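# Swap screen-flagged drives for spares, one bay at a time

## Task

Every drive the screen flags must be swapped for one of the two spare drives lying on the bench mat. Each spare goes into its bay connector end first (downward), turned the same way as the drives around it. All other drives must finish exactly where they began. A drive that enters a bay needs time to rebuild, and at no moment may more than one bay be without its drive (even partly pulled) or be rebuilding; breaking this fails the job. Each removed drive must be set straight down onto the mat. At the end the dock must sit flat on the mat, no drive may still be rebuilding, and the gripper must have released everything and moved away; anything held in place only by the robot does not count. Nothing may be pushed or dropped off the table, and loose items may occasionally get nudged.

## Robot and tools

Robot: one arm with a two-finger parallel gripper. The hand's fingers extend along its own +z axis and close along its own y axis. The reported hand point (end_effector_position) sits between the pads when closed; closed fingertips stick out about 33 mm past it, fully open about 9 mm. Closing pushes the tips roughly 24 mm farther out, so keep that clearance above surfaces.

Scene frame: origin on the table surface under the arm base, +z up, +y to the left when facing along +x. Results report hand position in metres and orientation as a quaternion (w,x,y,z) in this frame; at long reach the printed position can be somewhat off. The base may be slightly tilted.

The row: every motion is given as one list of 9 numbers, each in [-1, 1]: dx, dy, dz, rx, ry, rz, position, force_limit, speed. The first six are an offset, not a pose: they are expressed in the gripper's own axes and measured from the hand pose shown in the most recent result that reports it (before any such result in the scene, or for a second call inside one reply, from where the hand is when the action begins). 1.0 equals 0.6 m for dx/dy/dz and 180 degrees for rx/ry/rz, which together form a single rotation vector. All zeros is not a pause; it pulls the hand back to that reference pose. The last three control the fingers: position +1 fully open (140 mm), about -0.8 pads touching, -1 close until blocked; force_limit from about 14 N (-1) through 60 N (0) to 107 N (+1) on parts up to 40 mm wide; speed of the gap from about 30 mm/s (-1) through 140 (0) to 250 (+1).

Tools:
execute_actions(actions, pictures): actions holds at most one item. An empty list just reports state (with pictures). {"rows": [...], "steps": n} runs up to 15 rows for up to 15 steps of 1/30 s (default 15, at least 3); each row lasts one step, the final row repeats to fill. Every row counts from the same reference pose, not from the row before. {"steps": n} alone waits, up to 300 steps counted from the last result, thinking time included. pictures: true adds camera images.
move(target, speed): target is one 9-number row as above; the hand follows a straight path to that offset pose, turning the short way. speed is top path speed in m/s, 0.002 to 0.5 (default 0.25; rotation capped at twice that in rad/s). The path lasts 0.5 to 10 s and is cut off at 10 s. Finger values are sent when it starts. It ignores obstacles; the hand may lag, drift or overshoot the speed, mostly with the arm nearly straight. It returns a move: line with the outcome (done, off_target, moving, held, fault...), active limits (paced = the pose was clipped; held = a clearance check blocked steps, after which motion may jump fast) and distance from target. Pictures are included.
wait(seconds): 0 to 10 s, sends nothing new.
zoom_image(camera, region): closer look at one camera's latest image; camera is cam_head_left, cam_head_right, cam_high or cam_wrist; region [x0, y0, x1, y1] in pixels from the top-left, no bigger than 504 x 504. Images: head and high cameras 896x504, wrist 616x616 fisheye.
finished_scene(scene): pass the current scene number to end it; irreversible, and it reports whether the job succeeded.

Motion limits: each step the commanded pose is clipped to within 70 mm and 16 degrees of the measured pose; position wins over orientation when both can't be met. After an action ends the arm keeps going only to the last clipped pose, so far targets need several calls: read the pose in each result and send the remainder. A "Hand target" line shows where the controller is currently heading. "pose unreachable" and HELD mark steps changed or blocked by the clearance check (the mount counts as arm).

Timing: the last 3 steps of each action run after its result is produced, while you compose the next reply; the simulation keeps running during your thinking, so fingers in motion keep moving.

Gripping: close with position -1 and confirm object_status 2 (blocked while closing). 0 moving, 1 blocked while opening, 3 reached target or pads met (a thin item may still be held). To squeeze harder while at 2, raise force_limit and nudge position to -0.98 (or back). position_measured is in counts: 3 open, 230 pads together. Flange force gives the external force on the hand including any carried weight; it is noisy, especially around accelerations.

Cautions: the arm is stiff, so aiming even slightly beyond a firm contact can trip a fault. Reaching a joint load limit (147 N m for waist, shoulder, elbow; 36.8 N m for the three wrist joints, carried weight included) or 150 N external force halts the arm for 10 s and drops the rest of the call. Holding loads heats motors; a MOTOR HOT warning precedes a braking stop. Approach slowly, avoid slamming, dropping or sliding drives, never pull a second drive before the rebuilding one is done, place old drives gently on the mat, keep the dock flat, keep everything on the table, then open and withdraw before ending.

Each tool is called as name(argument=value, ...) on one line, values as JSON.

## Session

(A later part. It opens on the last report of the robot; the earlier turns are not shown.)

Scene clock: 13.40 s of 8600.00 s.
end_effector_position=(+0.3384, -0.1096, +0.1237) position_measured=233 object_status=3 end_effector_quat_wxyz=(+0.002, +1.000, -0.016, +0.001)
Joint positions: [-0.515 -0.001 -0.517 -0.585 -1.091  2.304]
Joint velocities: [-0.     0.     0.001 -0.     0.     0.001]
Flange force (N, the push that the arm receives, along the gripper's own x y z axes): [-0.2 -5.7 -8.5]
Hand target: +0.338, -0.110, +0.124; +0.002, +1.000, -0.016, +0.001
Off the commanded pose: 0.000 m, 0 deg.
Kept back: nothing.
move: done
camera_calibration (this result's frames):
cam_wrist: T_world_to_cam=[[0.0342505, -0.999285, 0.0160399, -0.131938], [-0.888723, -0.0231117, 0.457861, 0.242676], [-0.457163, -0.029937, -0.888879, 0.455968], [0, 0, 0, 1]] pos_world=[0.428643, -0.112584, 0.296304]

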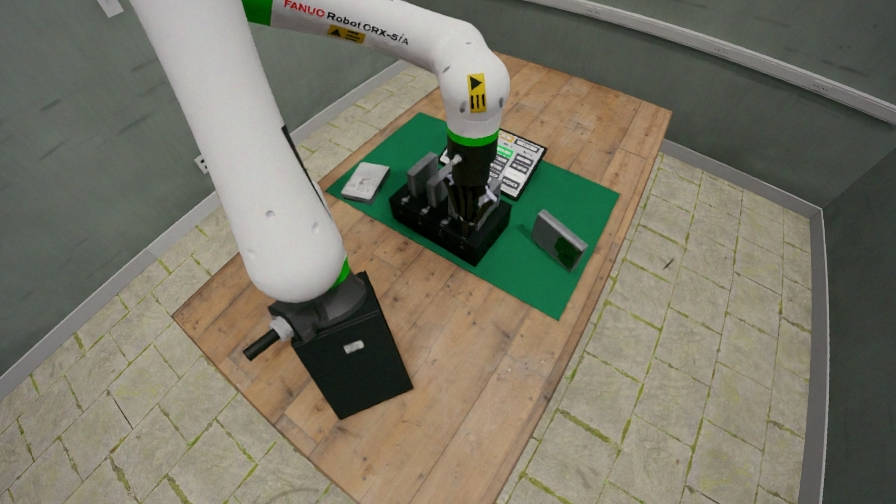

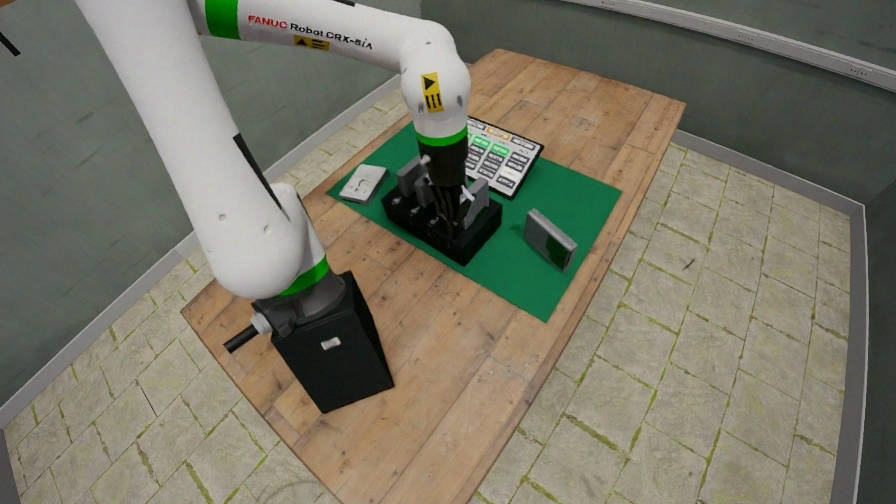

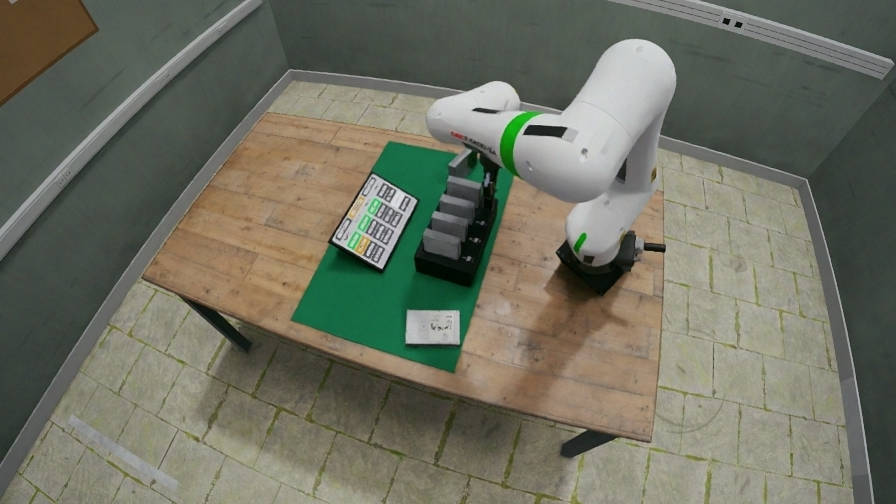

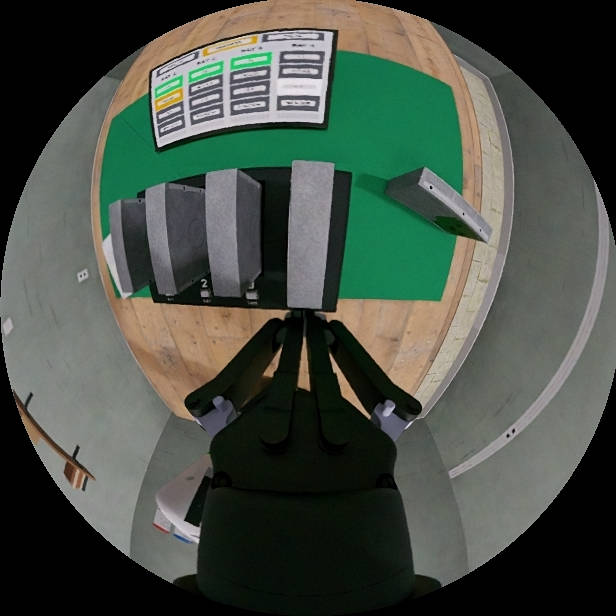

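move(target=[0,0.0015,-0.053,0,0,0,-0.3,0,0], speed=0.08)

move(target=[0.135,0,0,0,0,0,-0.3,0,0], speed=0.06)

zoom_image(camera="cam_wrist", region=[220, 220, 400, 360])

Scene clock: 14.37 s of 8600.00 s.
end_effector_position=(+0.3384, -0.1104, +0.1555) position_measured=167 object_status=3 end_effector_quat_wxyz=(+0.002, +1.000, -0.016, +0.001)
Joint positions: [-0.558 -0.039 -0.483 -0.562 -1.173  2.296]
Joint velocities: [ 0.    -0.     0.002  0.     0.002  0.   ]
Flange force (N, the push that the arm receives, along the gripper's own x y z axes): [-5.5 -7.4 -1.3]
Hand target: +0.338, -0.110, +0.156; +0.002, +1.000, -0.016, +0.001
Off the commanded pose: 0.000 m, 0 deg.
Kept back: nothing.
move: done
camera_calibration (this result's frames):
cam_wrist: T_world_to_cam=[[0.034349, -0.999281, 0.016045, -0.133296], [-0.888707, -0.0231961, 0.457889, 0.228091], [-0.457187, -0.0299873, -0.888865, 0.484199], [0, 0, 0, 1]] pos_world=[0.428654, -0.11339, 0.328086]

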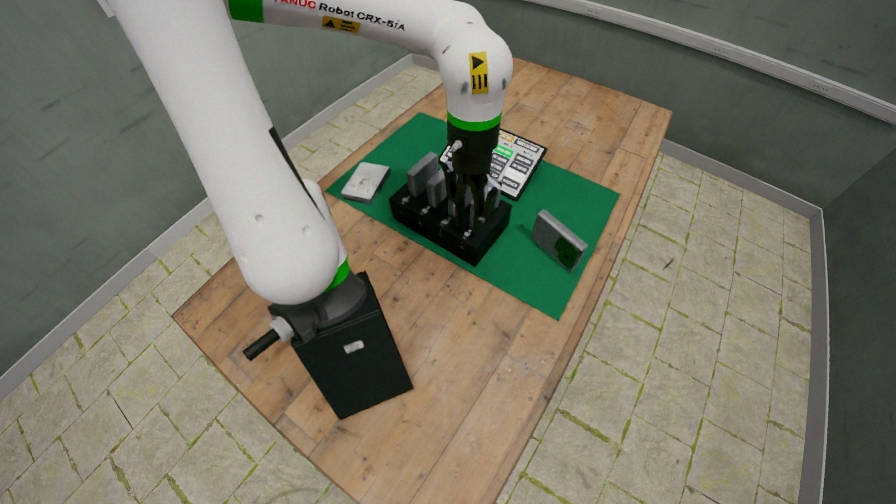

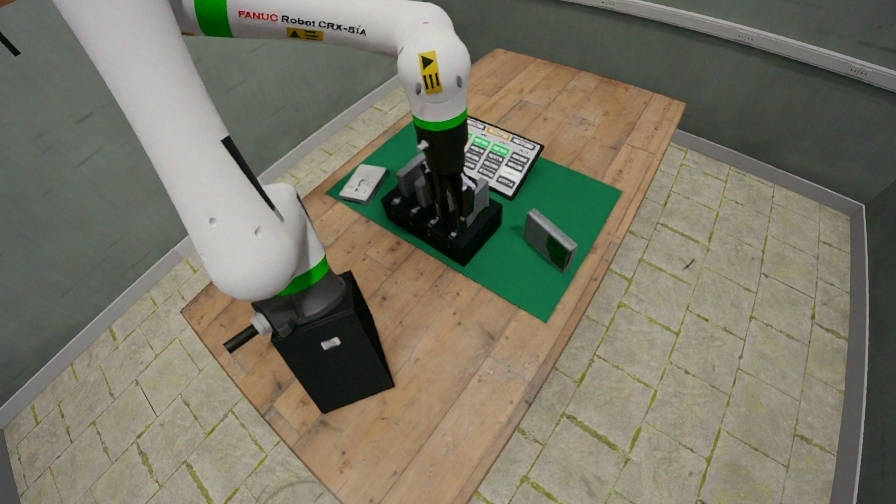

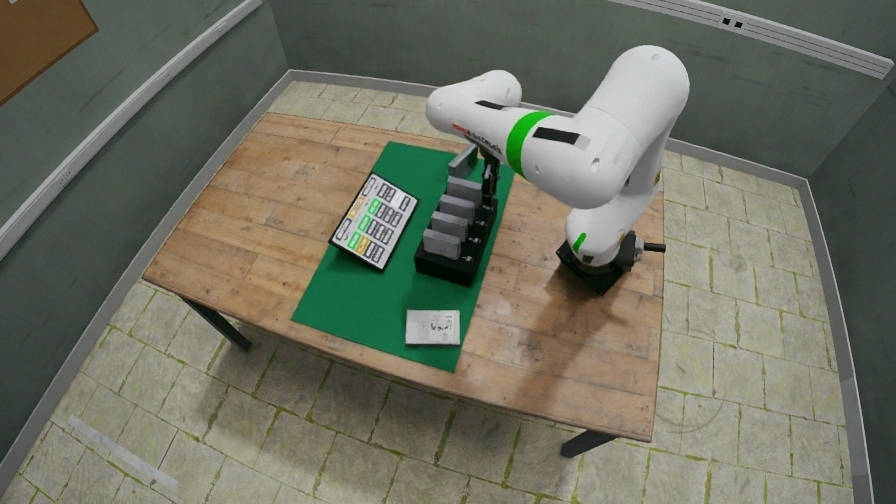

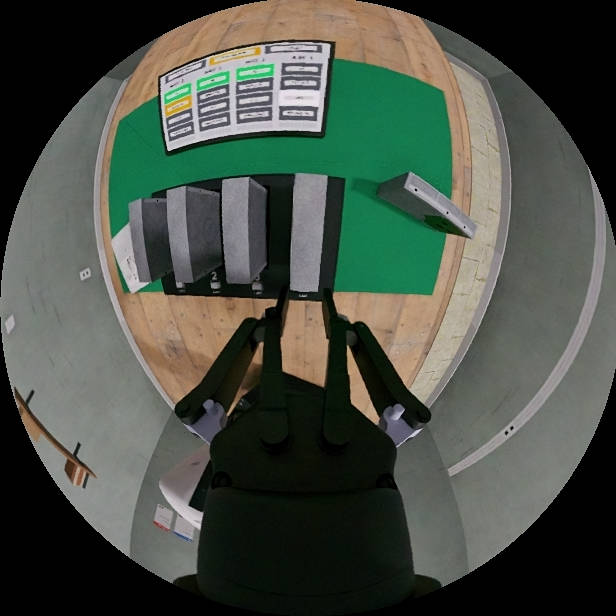

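Scene clock: 16.00 s of 8600.00 s.
end_effector_position=(+0.4194, -0.1128, +0.1555) position_measured=167 object_status=3 end_effector_quat_wxyz=(+0.002, +1.000, -0.016, +0.001)
Joint positions: [-0.476  0.083 -0.305 -0.557 -1.181  2.196]
Joint velocities: [ 0.001  0.001  0.001 -0.     0.    -0.   ]
Flange force (N, the push that the arm receives, along the gripper's own x y z axes): [1.7 -2.4 -4.3]
Hand target: +0.419, -0.113, +0.155; +0.002, +1.000, -0.016, +0.001
Off the commanded pose: 0.000 m, 0 deg.
Kept back: nothing.
move: done
camera_calibration (this result's frames):
cam_wrist: T_world_to_cam=[[0.0343456, -0.999289, 0.0155252, -0.138326], [-0.888801, -0.0234372, 0.457694, 0.300091], [-0.457005, -0.0295186, -0.888974, 0.521109], [0, 0, 0, 1]] pos_world=[0.509622, -0.115812, 0.32805]

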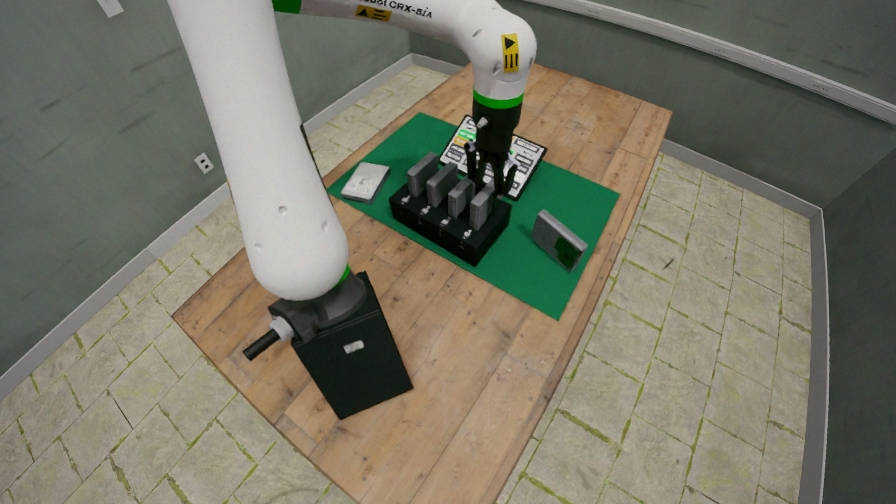

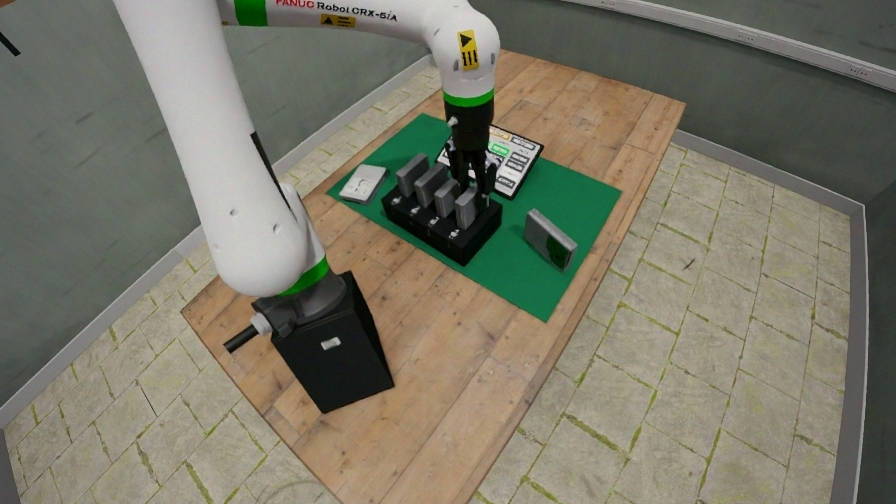

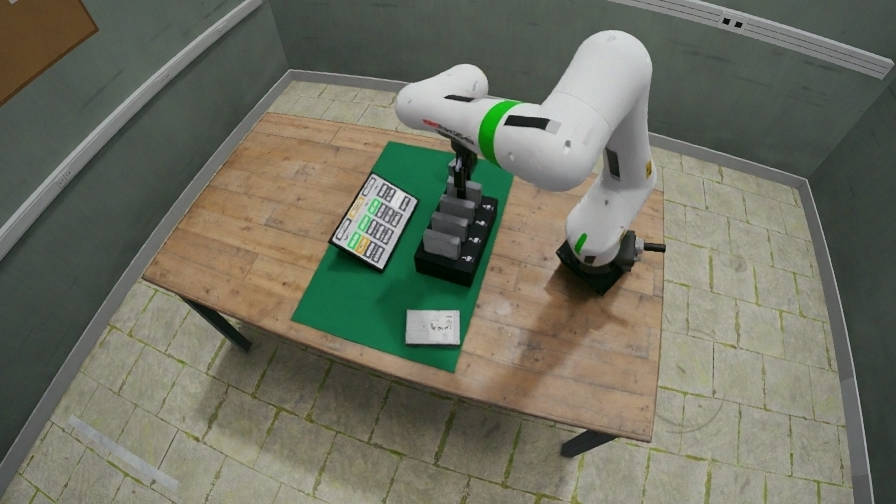

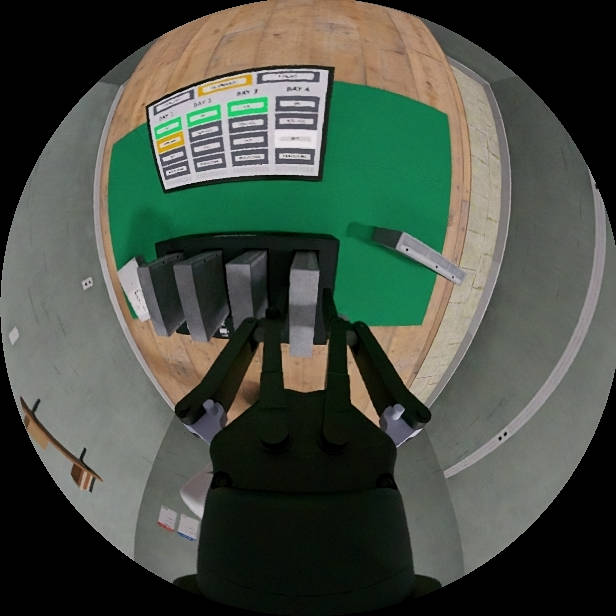

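Region (220, 220, 400, 360) of cam_wrist's 616x616 image, scaled by 2.800, with more detail than that image has.

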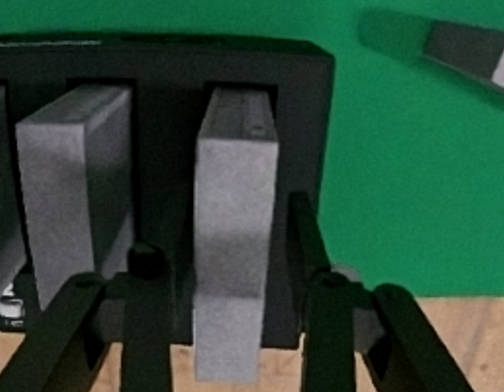

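move(target=[0,-0.002,0,0,0,-0.003,-1,0,-0.7], speed=0.02)

move(target=[0,0,-0.18,0,0,0,-1,0,0], speed=0.06)

move(target=[0.4,0.29,0,0,0,0,-1,0,0], speed=0.2)

move(target=[0,0,0.203,0,0,0,-1,0,0], speed=0.08)

move(target=[0,0,0.009,0,0,0,-1,0,0], speed=0.008)

Scene clock: 16.93 s of 8600.00 s.
end_effector_position=(+0.4194, -0.1115, +0.1555) position_measured=194 object_status=2 end_effector_quat_wxyz=(+0.002, +1.000, -0.012, +0.001)
Joint positions: [-0.474  0.081 -0.306 -0.557 -1.18   2.203]
Joint velocities: [ 0.    -0.    -0.    -0.    -0.    -0.002]
Flange force (N, the push that the arm receives, along the gripper's own x y z axes): [-3.6 -8.9 2.3]
Hand target: +0.419, -0.112, +0.155; +0.002, +1.000, -0.012, +0.001
Off the commanded pose: 0.000 m, 0 deg.
Kept back: nothing.
move: done
camera_calibration (this result's frames):
cam_wrist: T_world_to_cam=[[0.0437524, -0.998922, 0.0155312, -0.14103], [-0.888534, -0.031801, 0.457708, 0.299111], [-0.456721, -0.0338258, -0.888967, 0.520557], [0, 0, 0, 1]] pos_world=[0.50969, -0.113757, 0.328043]

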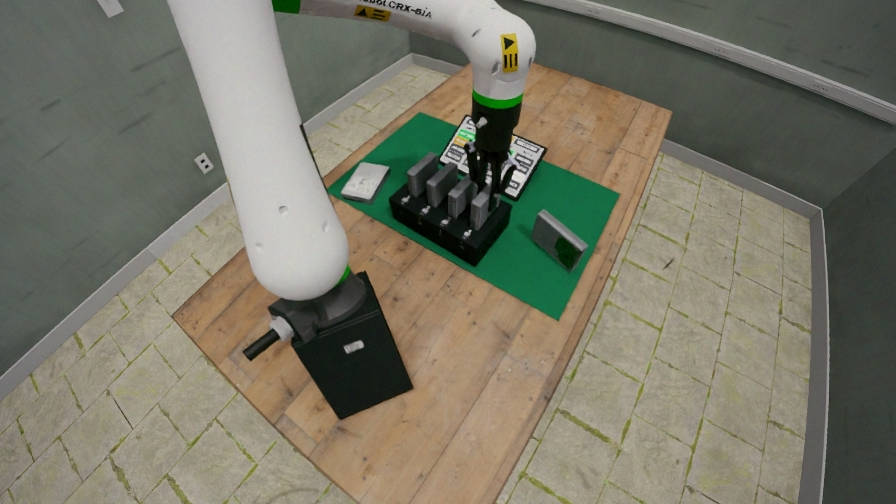

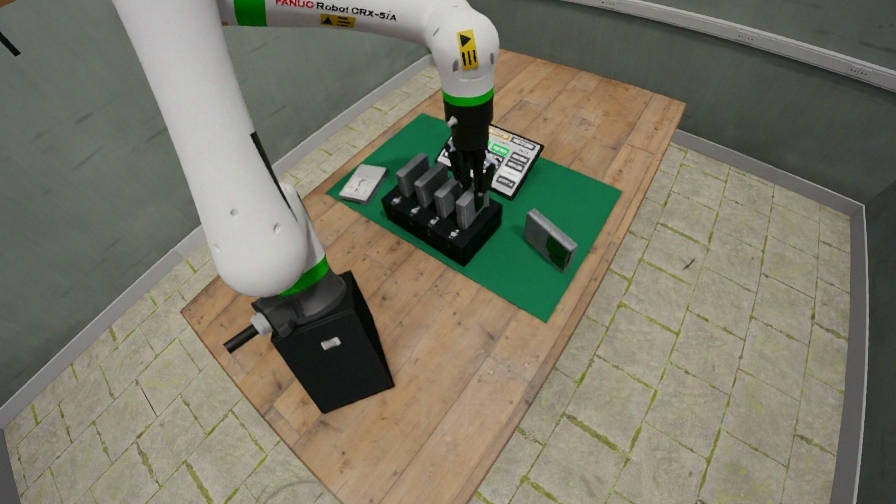

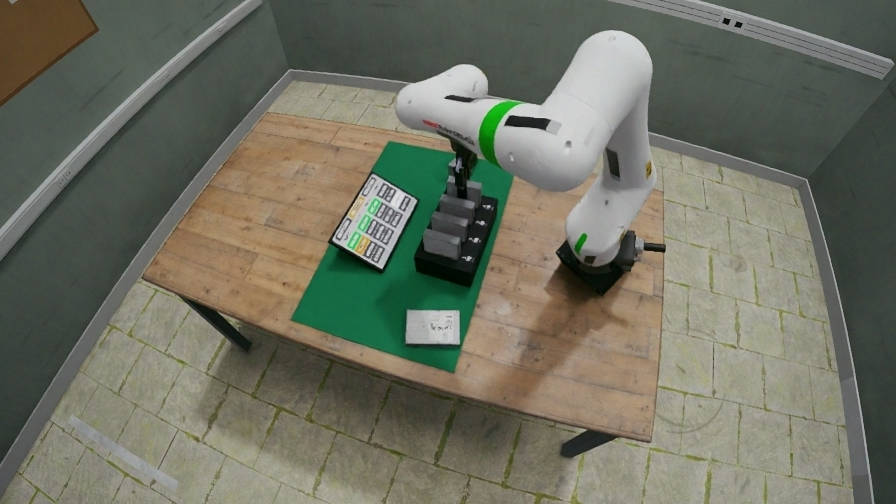

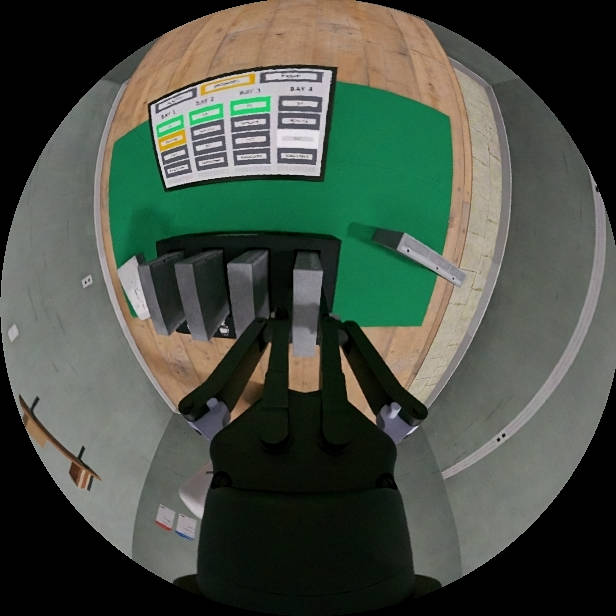

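Scene clock: 19.00 s of 8600.00 s.
end_effector_position=(+0.4196, -0.1113, +0.2635) position_measured=194 object_status=2 end_effector_quat_wxyz=(+0.002, +1.000, -0.011, +0.001)
Joint positions: [-0.597  0.006 -0.155 -0.519 -1.434  2.189]
Joint velocities: [-0.  0.  0.  0.  0.  0.]
Flange force (N, the push that the arm receives, along the gripper's own x y z axes): [-4.5 -4.4 9.0]
Hand target: +0.420, -0.111, +0.263; +0.002, +1.000, -0.011, +0.001
Off the commanded pose: 0.000 m, 0 deg.
Kept back: nothing.
move: done
camera_calibration (this result's frames):
cam_wrist: T_world_to_cam=[[0.0441855, -0.998899, 0.0157691, -0.142691], [-0.888488, -0.0320749, 0.457777, 0.249719], [-0.456767, -0.0342378, -0.888927, 0.616611], [0, 0, 0, 1]] pos_world=[0.509825, -0.113413, 0.436058]

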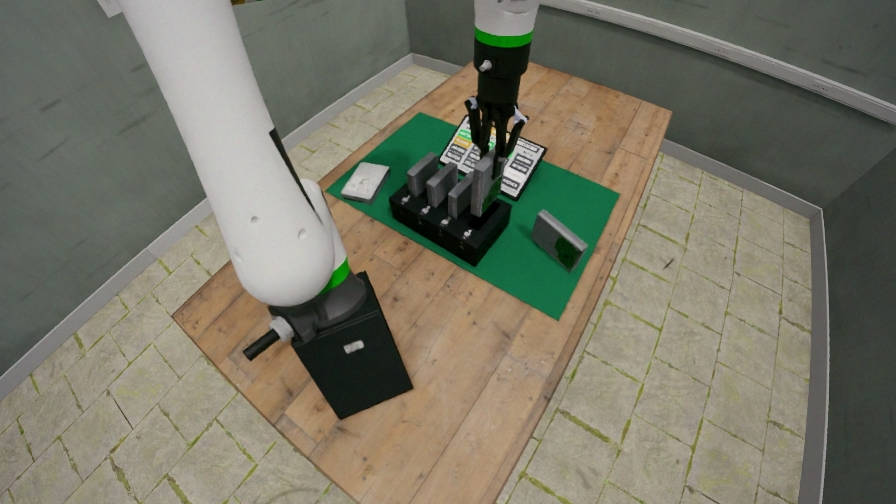

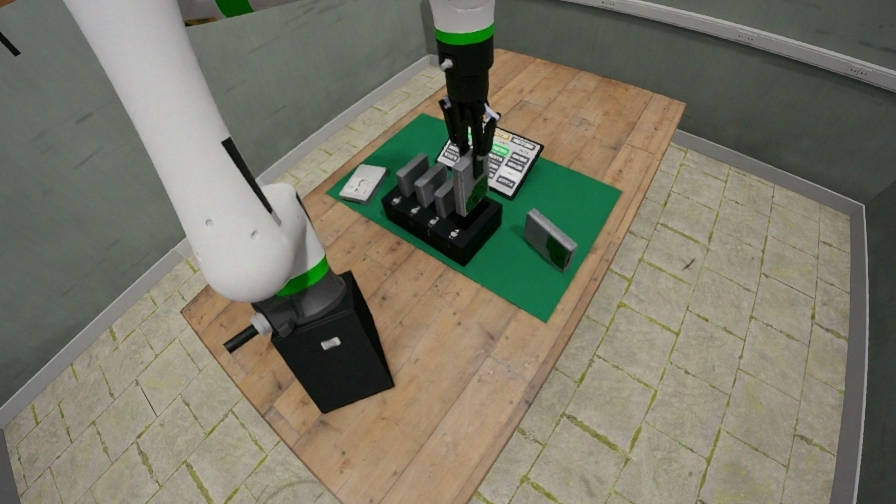

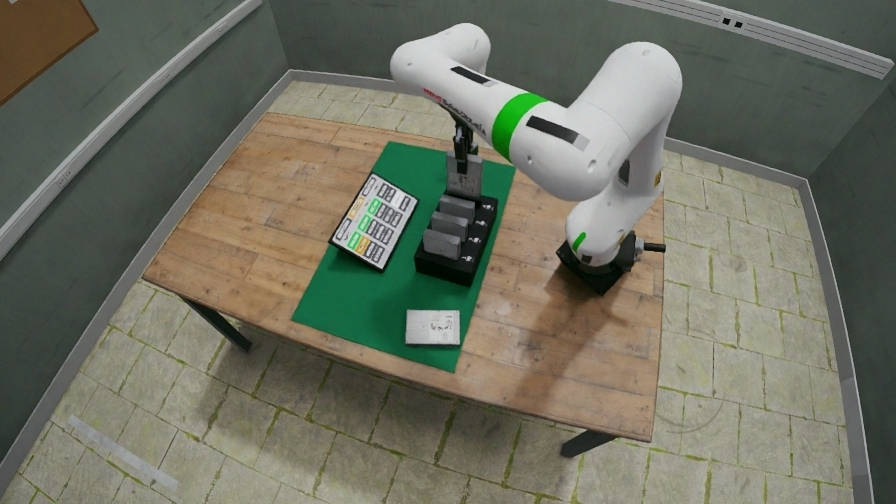

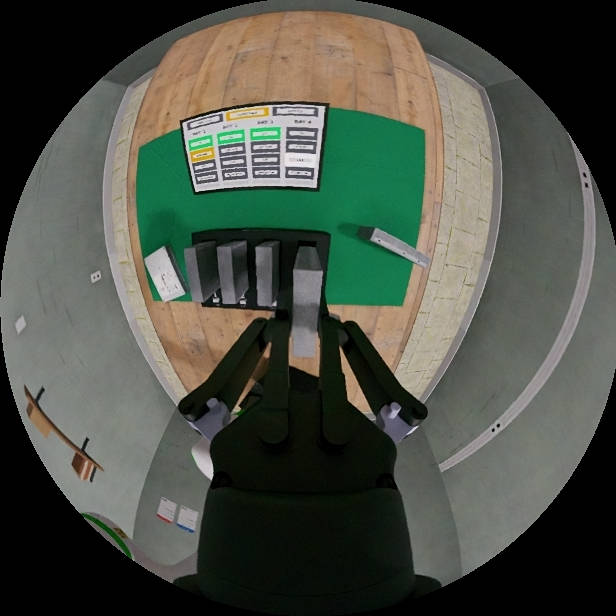

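Scene clock: 20.93 s of 8600.00 s.
end_effector_position=(+0.6559, -0.2902, +0.2638) position_measured=194 object_status=2 end_effector_quat_wxyz=(+0.002, +1.000, -0.011, +0.001)
Joint positions: [-0.626  0.759  0.827 -0.515 -1.648  2.102]
Joint velocities: [-0.     0.     0.001 -0.001  0.001  0.001]
Flange force (N, the push that the arm receives, along the gripper's own x y z axes): [-4.1 -6.8 7.8]
Hand target: +0.656, -0.290, +0.264; +0.002, +1.000, -0.011, +0.001
Off the commanded pose: 0.001 m, 0 deg.
Kept back: nothing.
move: done
camera_calibration (this result's frames):
cam_wrist: T_world_to_cam=[[0.044539, -0.998887, 0.0155353, -0.332045], [-0.888489, -0.0324973, 0.457747, 0.453672], [-0.456732, -0.0341905, -0.888947, 0.718718], [0, 0, 0, 1]] pos_world=[0.746133, -0.292359, 0.436394]

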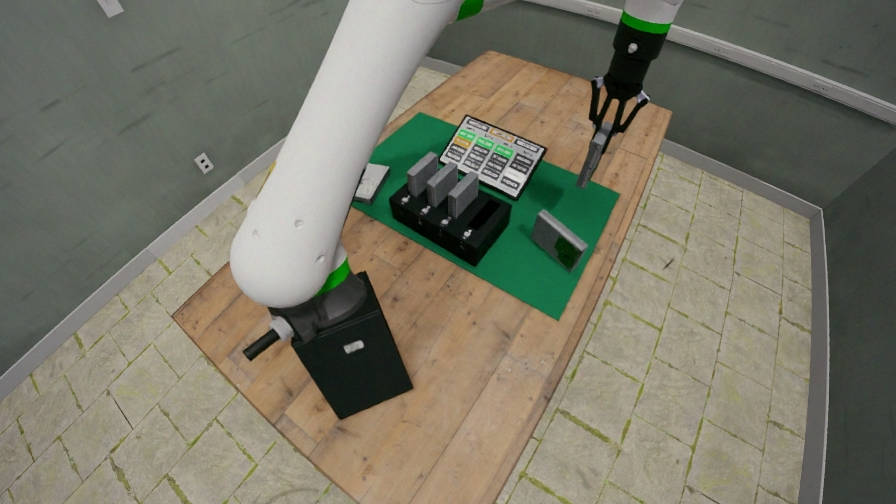

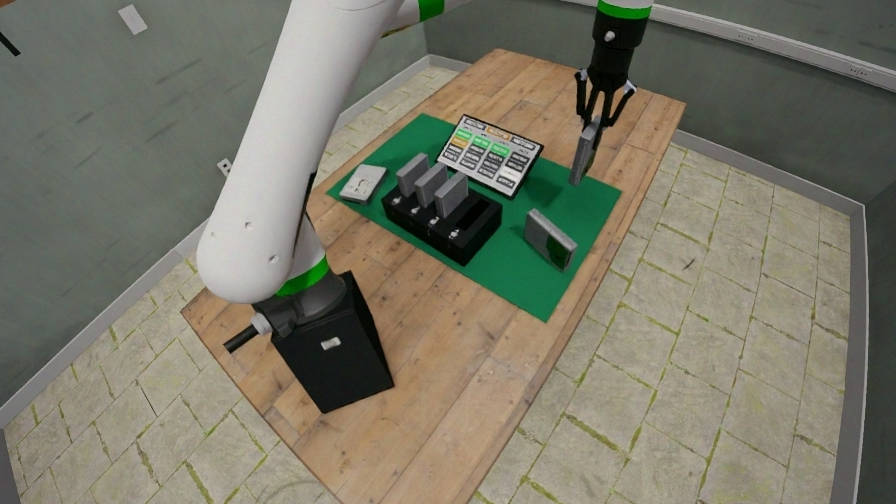

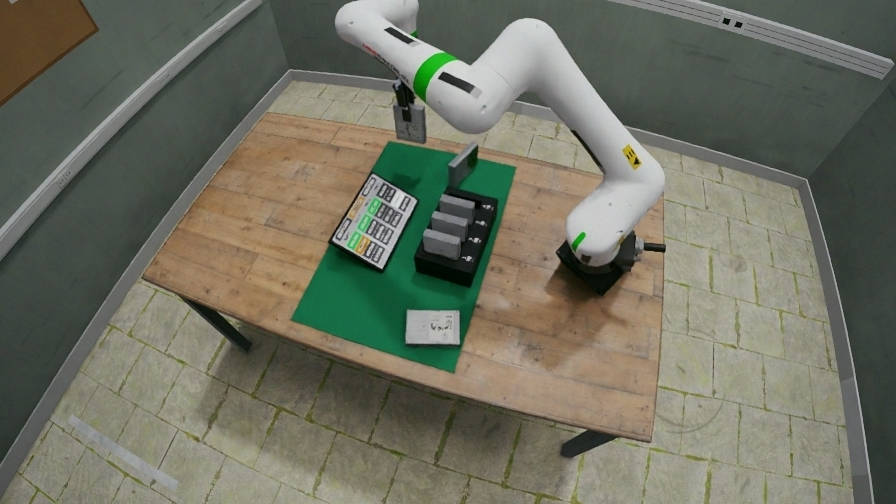

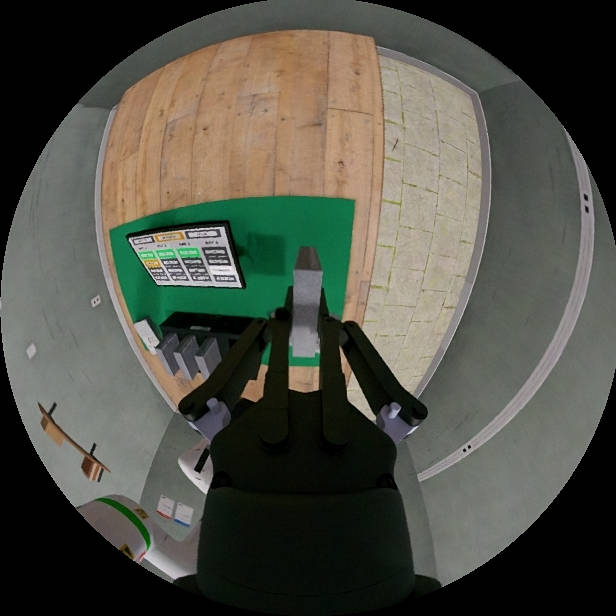

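Scene clock: 22.73 s of 8600.00 s.
end_effector_position=(+0.6557, -0.2906, +0.1420) position_measured=194 object_status=2 end_effector_quat_wxyz=(+0.002, +1.000, -0.011, +0.001)
Joint positions: [-0.543  0.791  0.633 -0.521 -1.41   2.141]
Joint velocities: [ 0.     0.    -0.003  0.     0.     0.   ]
Flange force (N, the push that the arm receives, along the gripper's own x y z axes): [-11.8 -8.1 6.8]
Hand target: +0.656, -0.291, +0.142; +0.002, +1.000, -0.011, +0.001
Off the commanded pose: 0.000 m, 0 deg.
Kept back: nothing.
move: done
camera_calibration (this result's frames):
cam_wrist: T_world_to_cam=[[0.0441323, -0.998906, 0.0154451, -0.330214], [-0.888549, -0.0321804, 0.457651, 0.509468], [-0.456653, -0.0339209, -0.888998, 0.610383], [0, 0, 0, 1]] pos_world=[0.745994, -0.292753, 0.314571]

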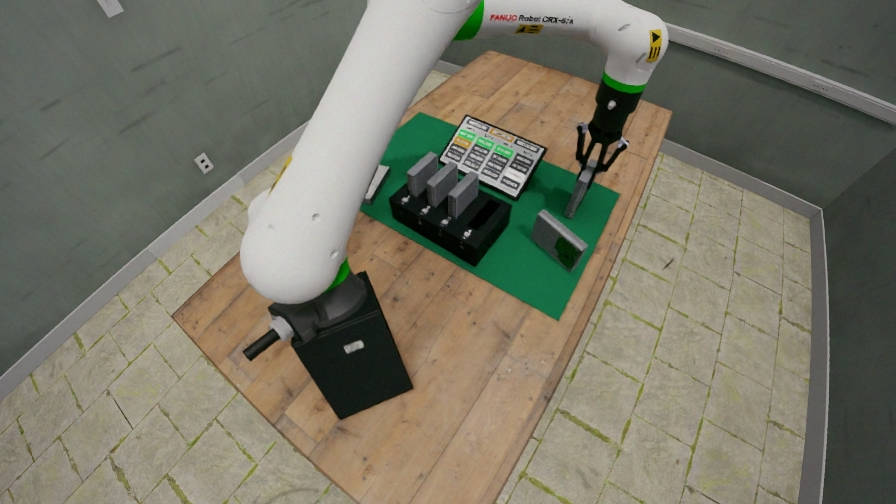

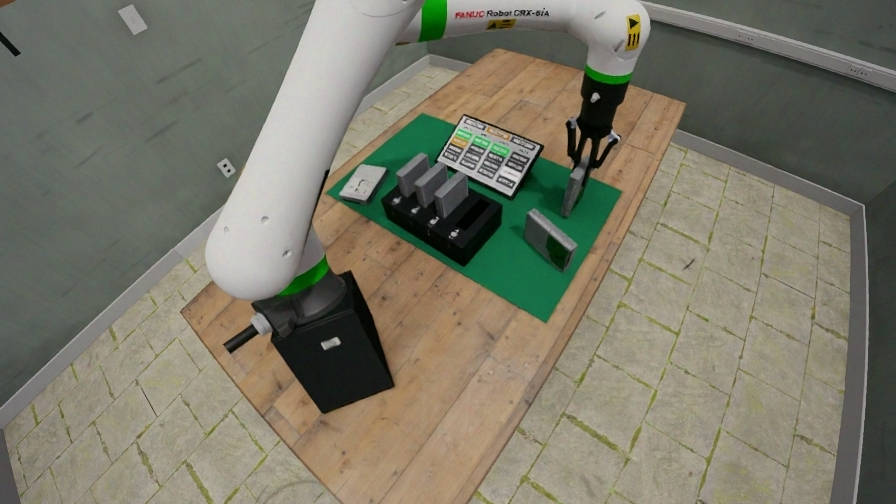

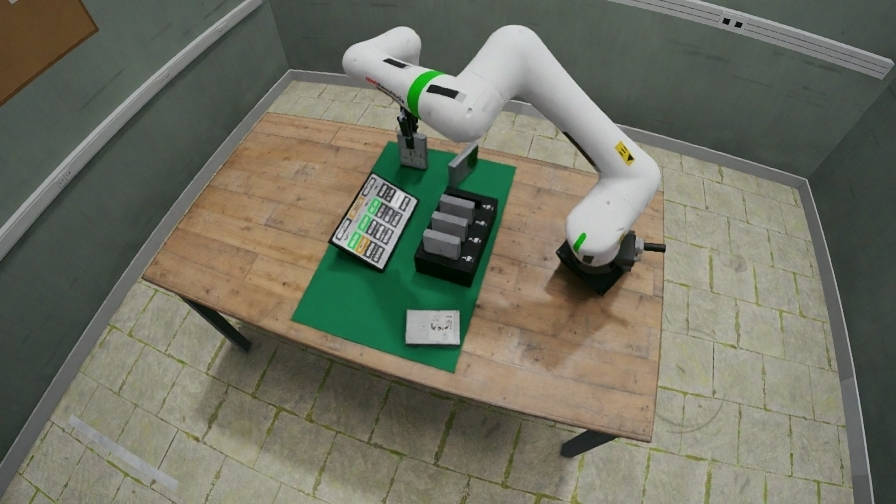

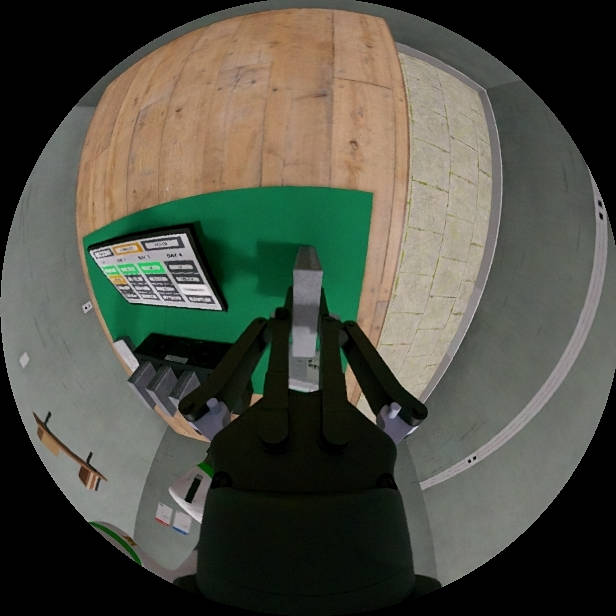

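Scene clock: 23.63 s of 8600.00 s.
end_effector_position=(+0.6557, -0.2906, +0.1366) position_measured=194 object_status=2 end_effector_quat_wxyz=(+0.002, +1.000, -0.011, +0.001)
Joint positions: [-0.539  0.795  0.627 -0.522 -1.401  2.142]
Joint velocities: [ 0.    -0.001  0.002  0.    -0.    -0.   ]
Flange force (N, the push that the arm receives, along the gripper's own x y z axes): [-3.7 -6.3 5.3]
Hand target: +0.656, -0.291, +0.137; +0.002, +1.000, -0.011, +0.001
Off the commanded pose: 0.000 m, 0 deg.
Kept back: nothing.
move: done
camera_calibration (this result's frames):
cam_wrist: T_world_to_cam=[[0.0441096, -0.998908, 0.0154272, -0.330127], [-0.888549, -0.0321683, 0.457653, 0.511941], [-0.456657, -0.0338947, -0.888997, 0.605577], [0, 0, 0, 1]] pos_world=[0.745987, -0.292772, 0.309158]

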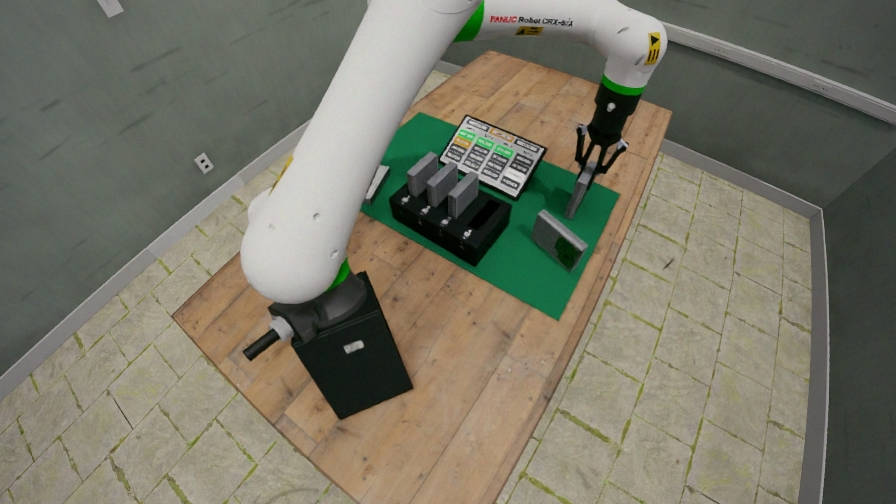

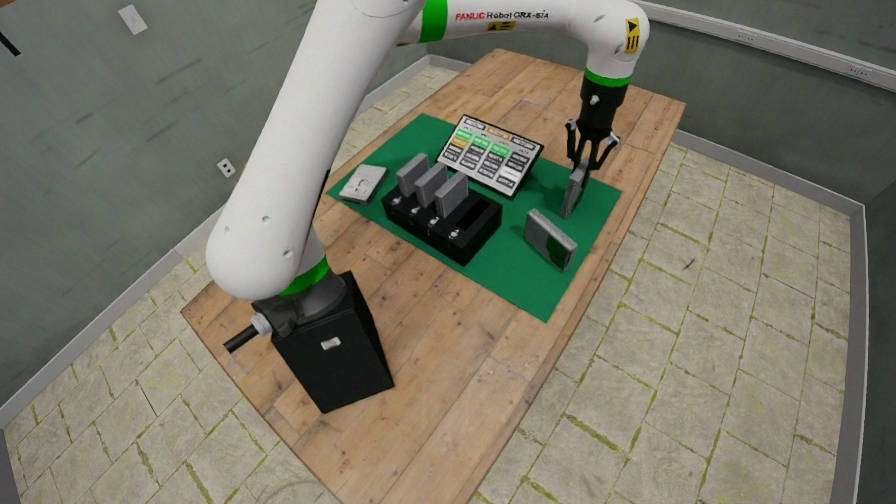

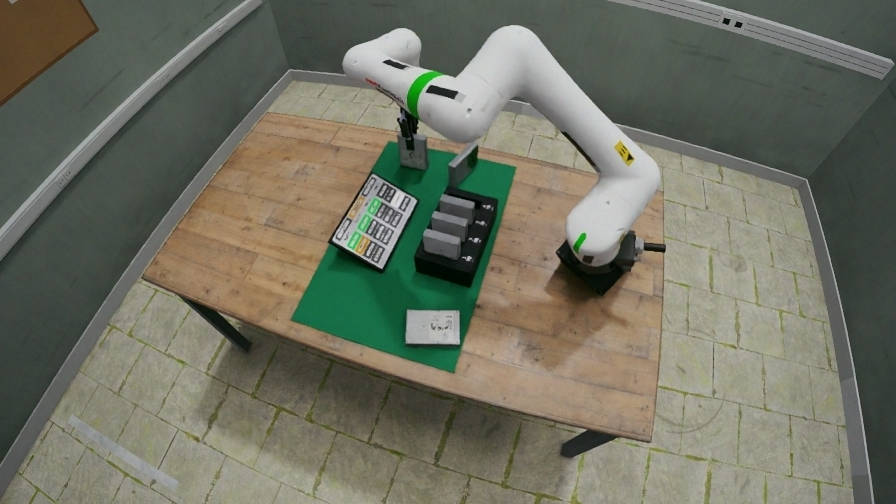

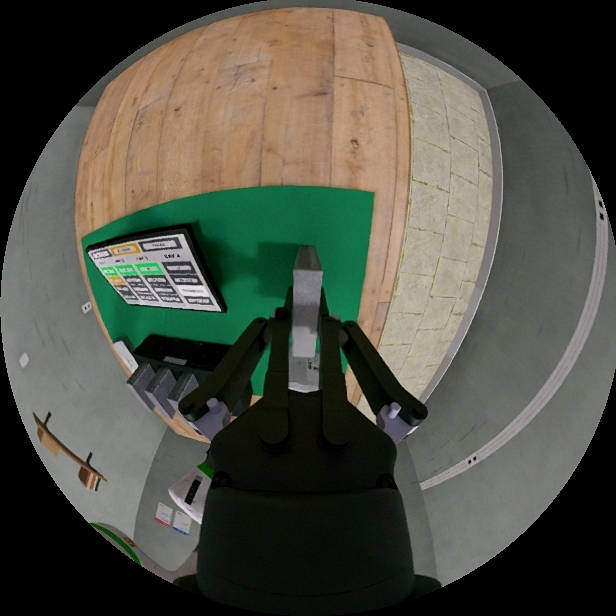

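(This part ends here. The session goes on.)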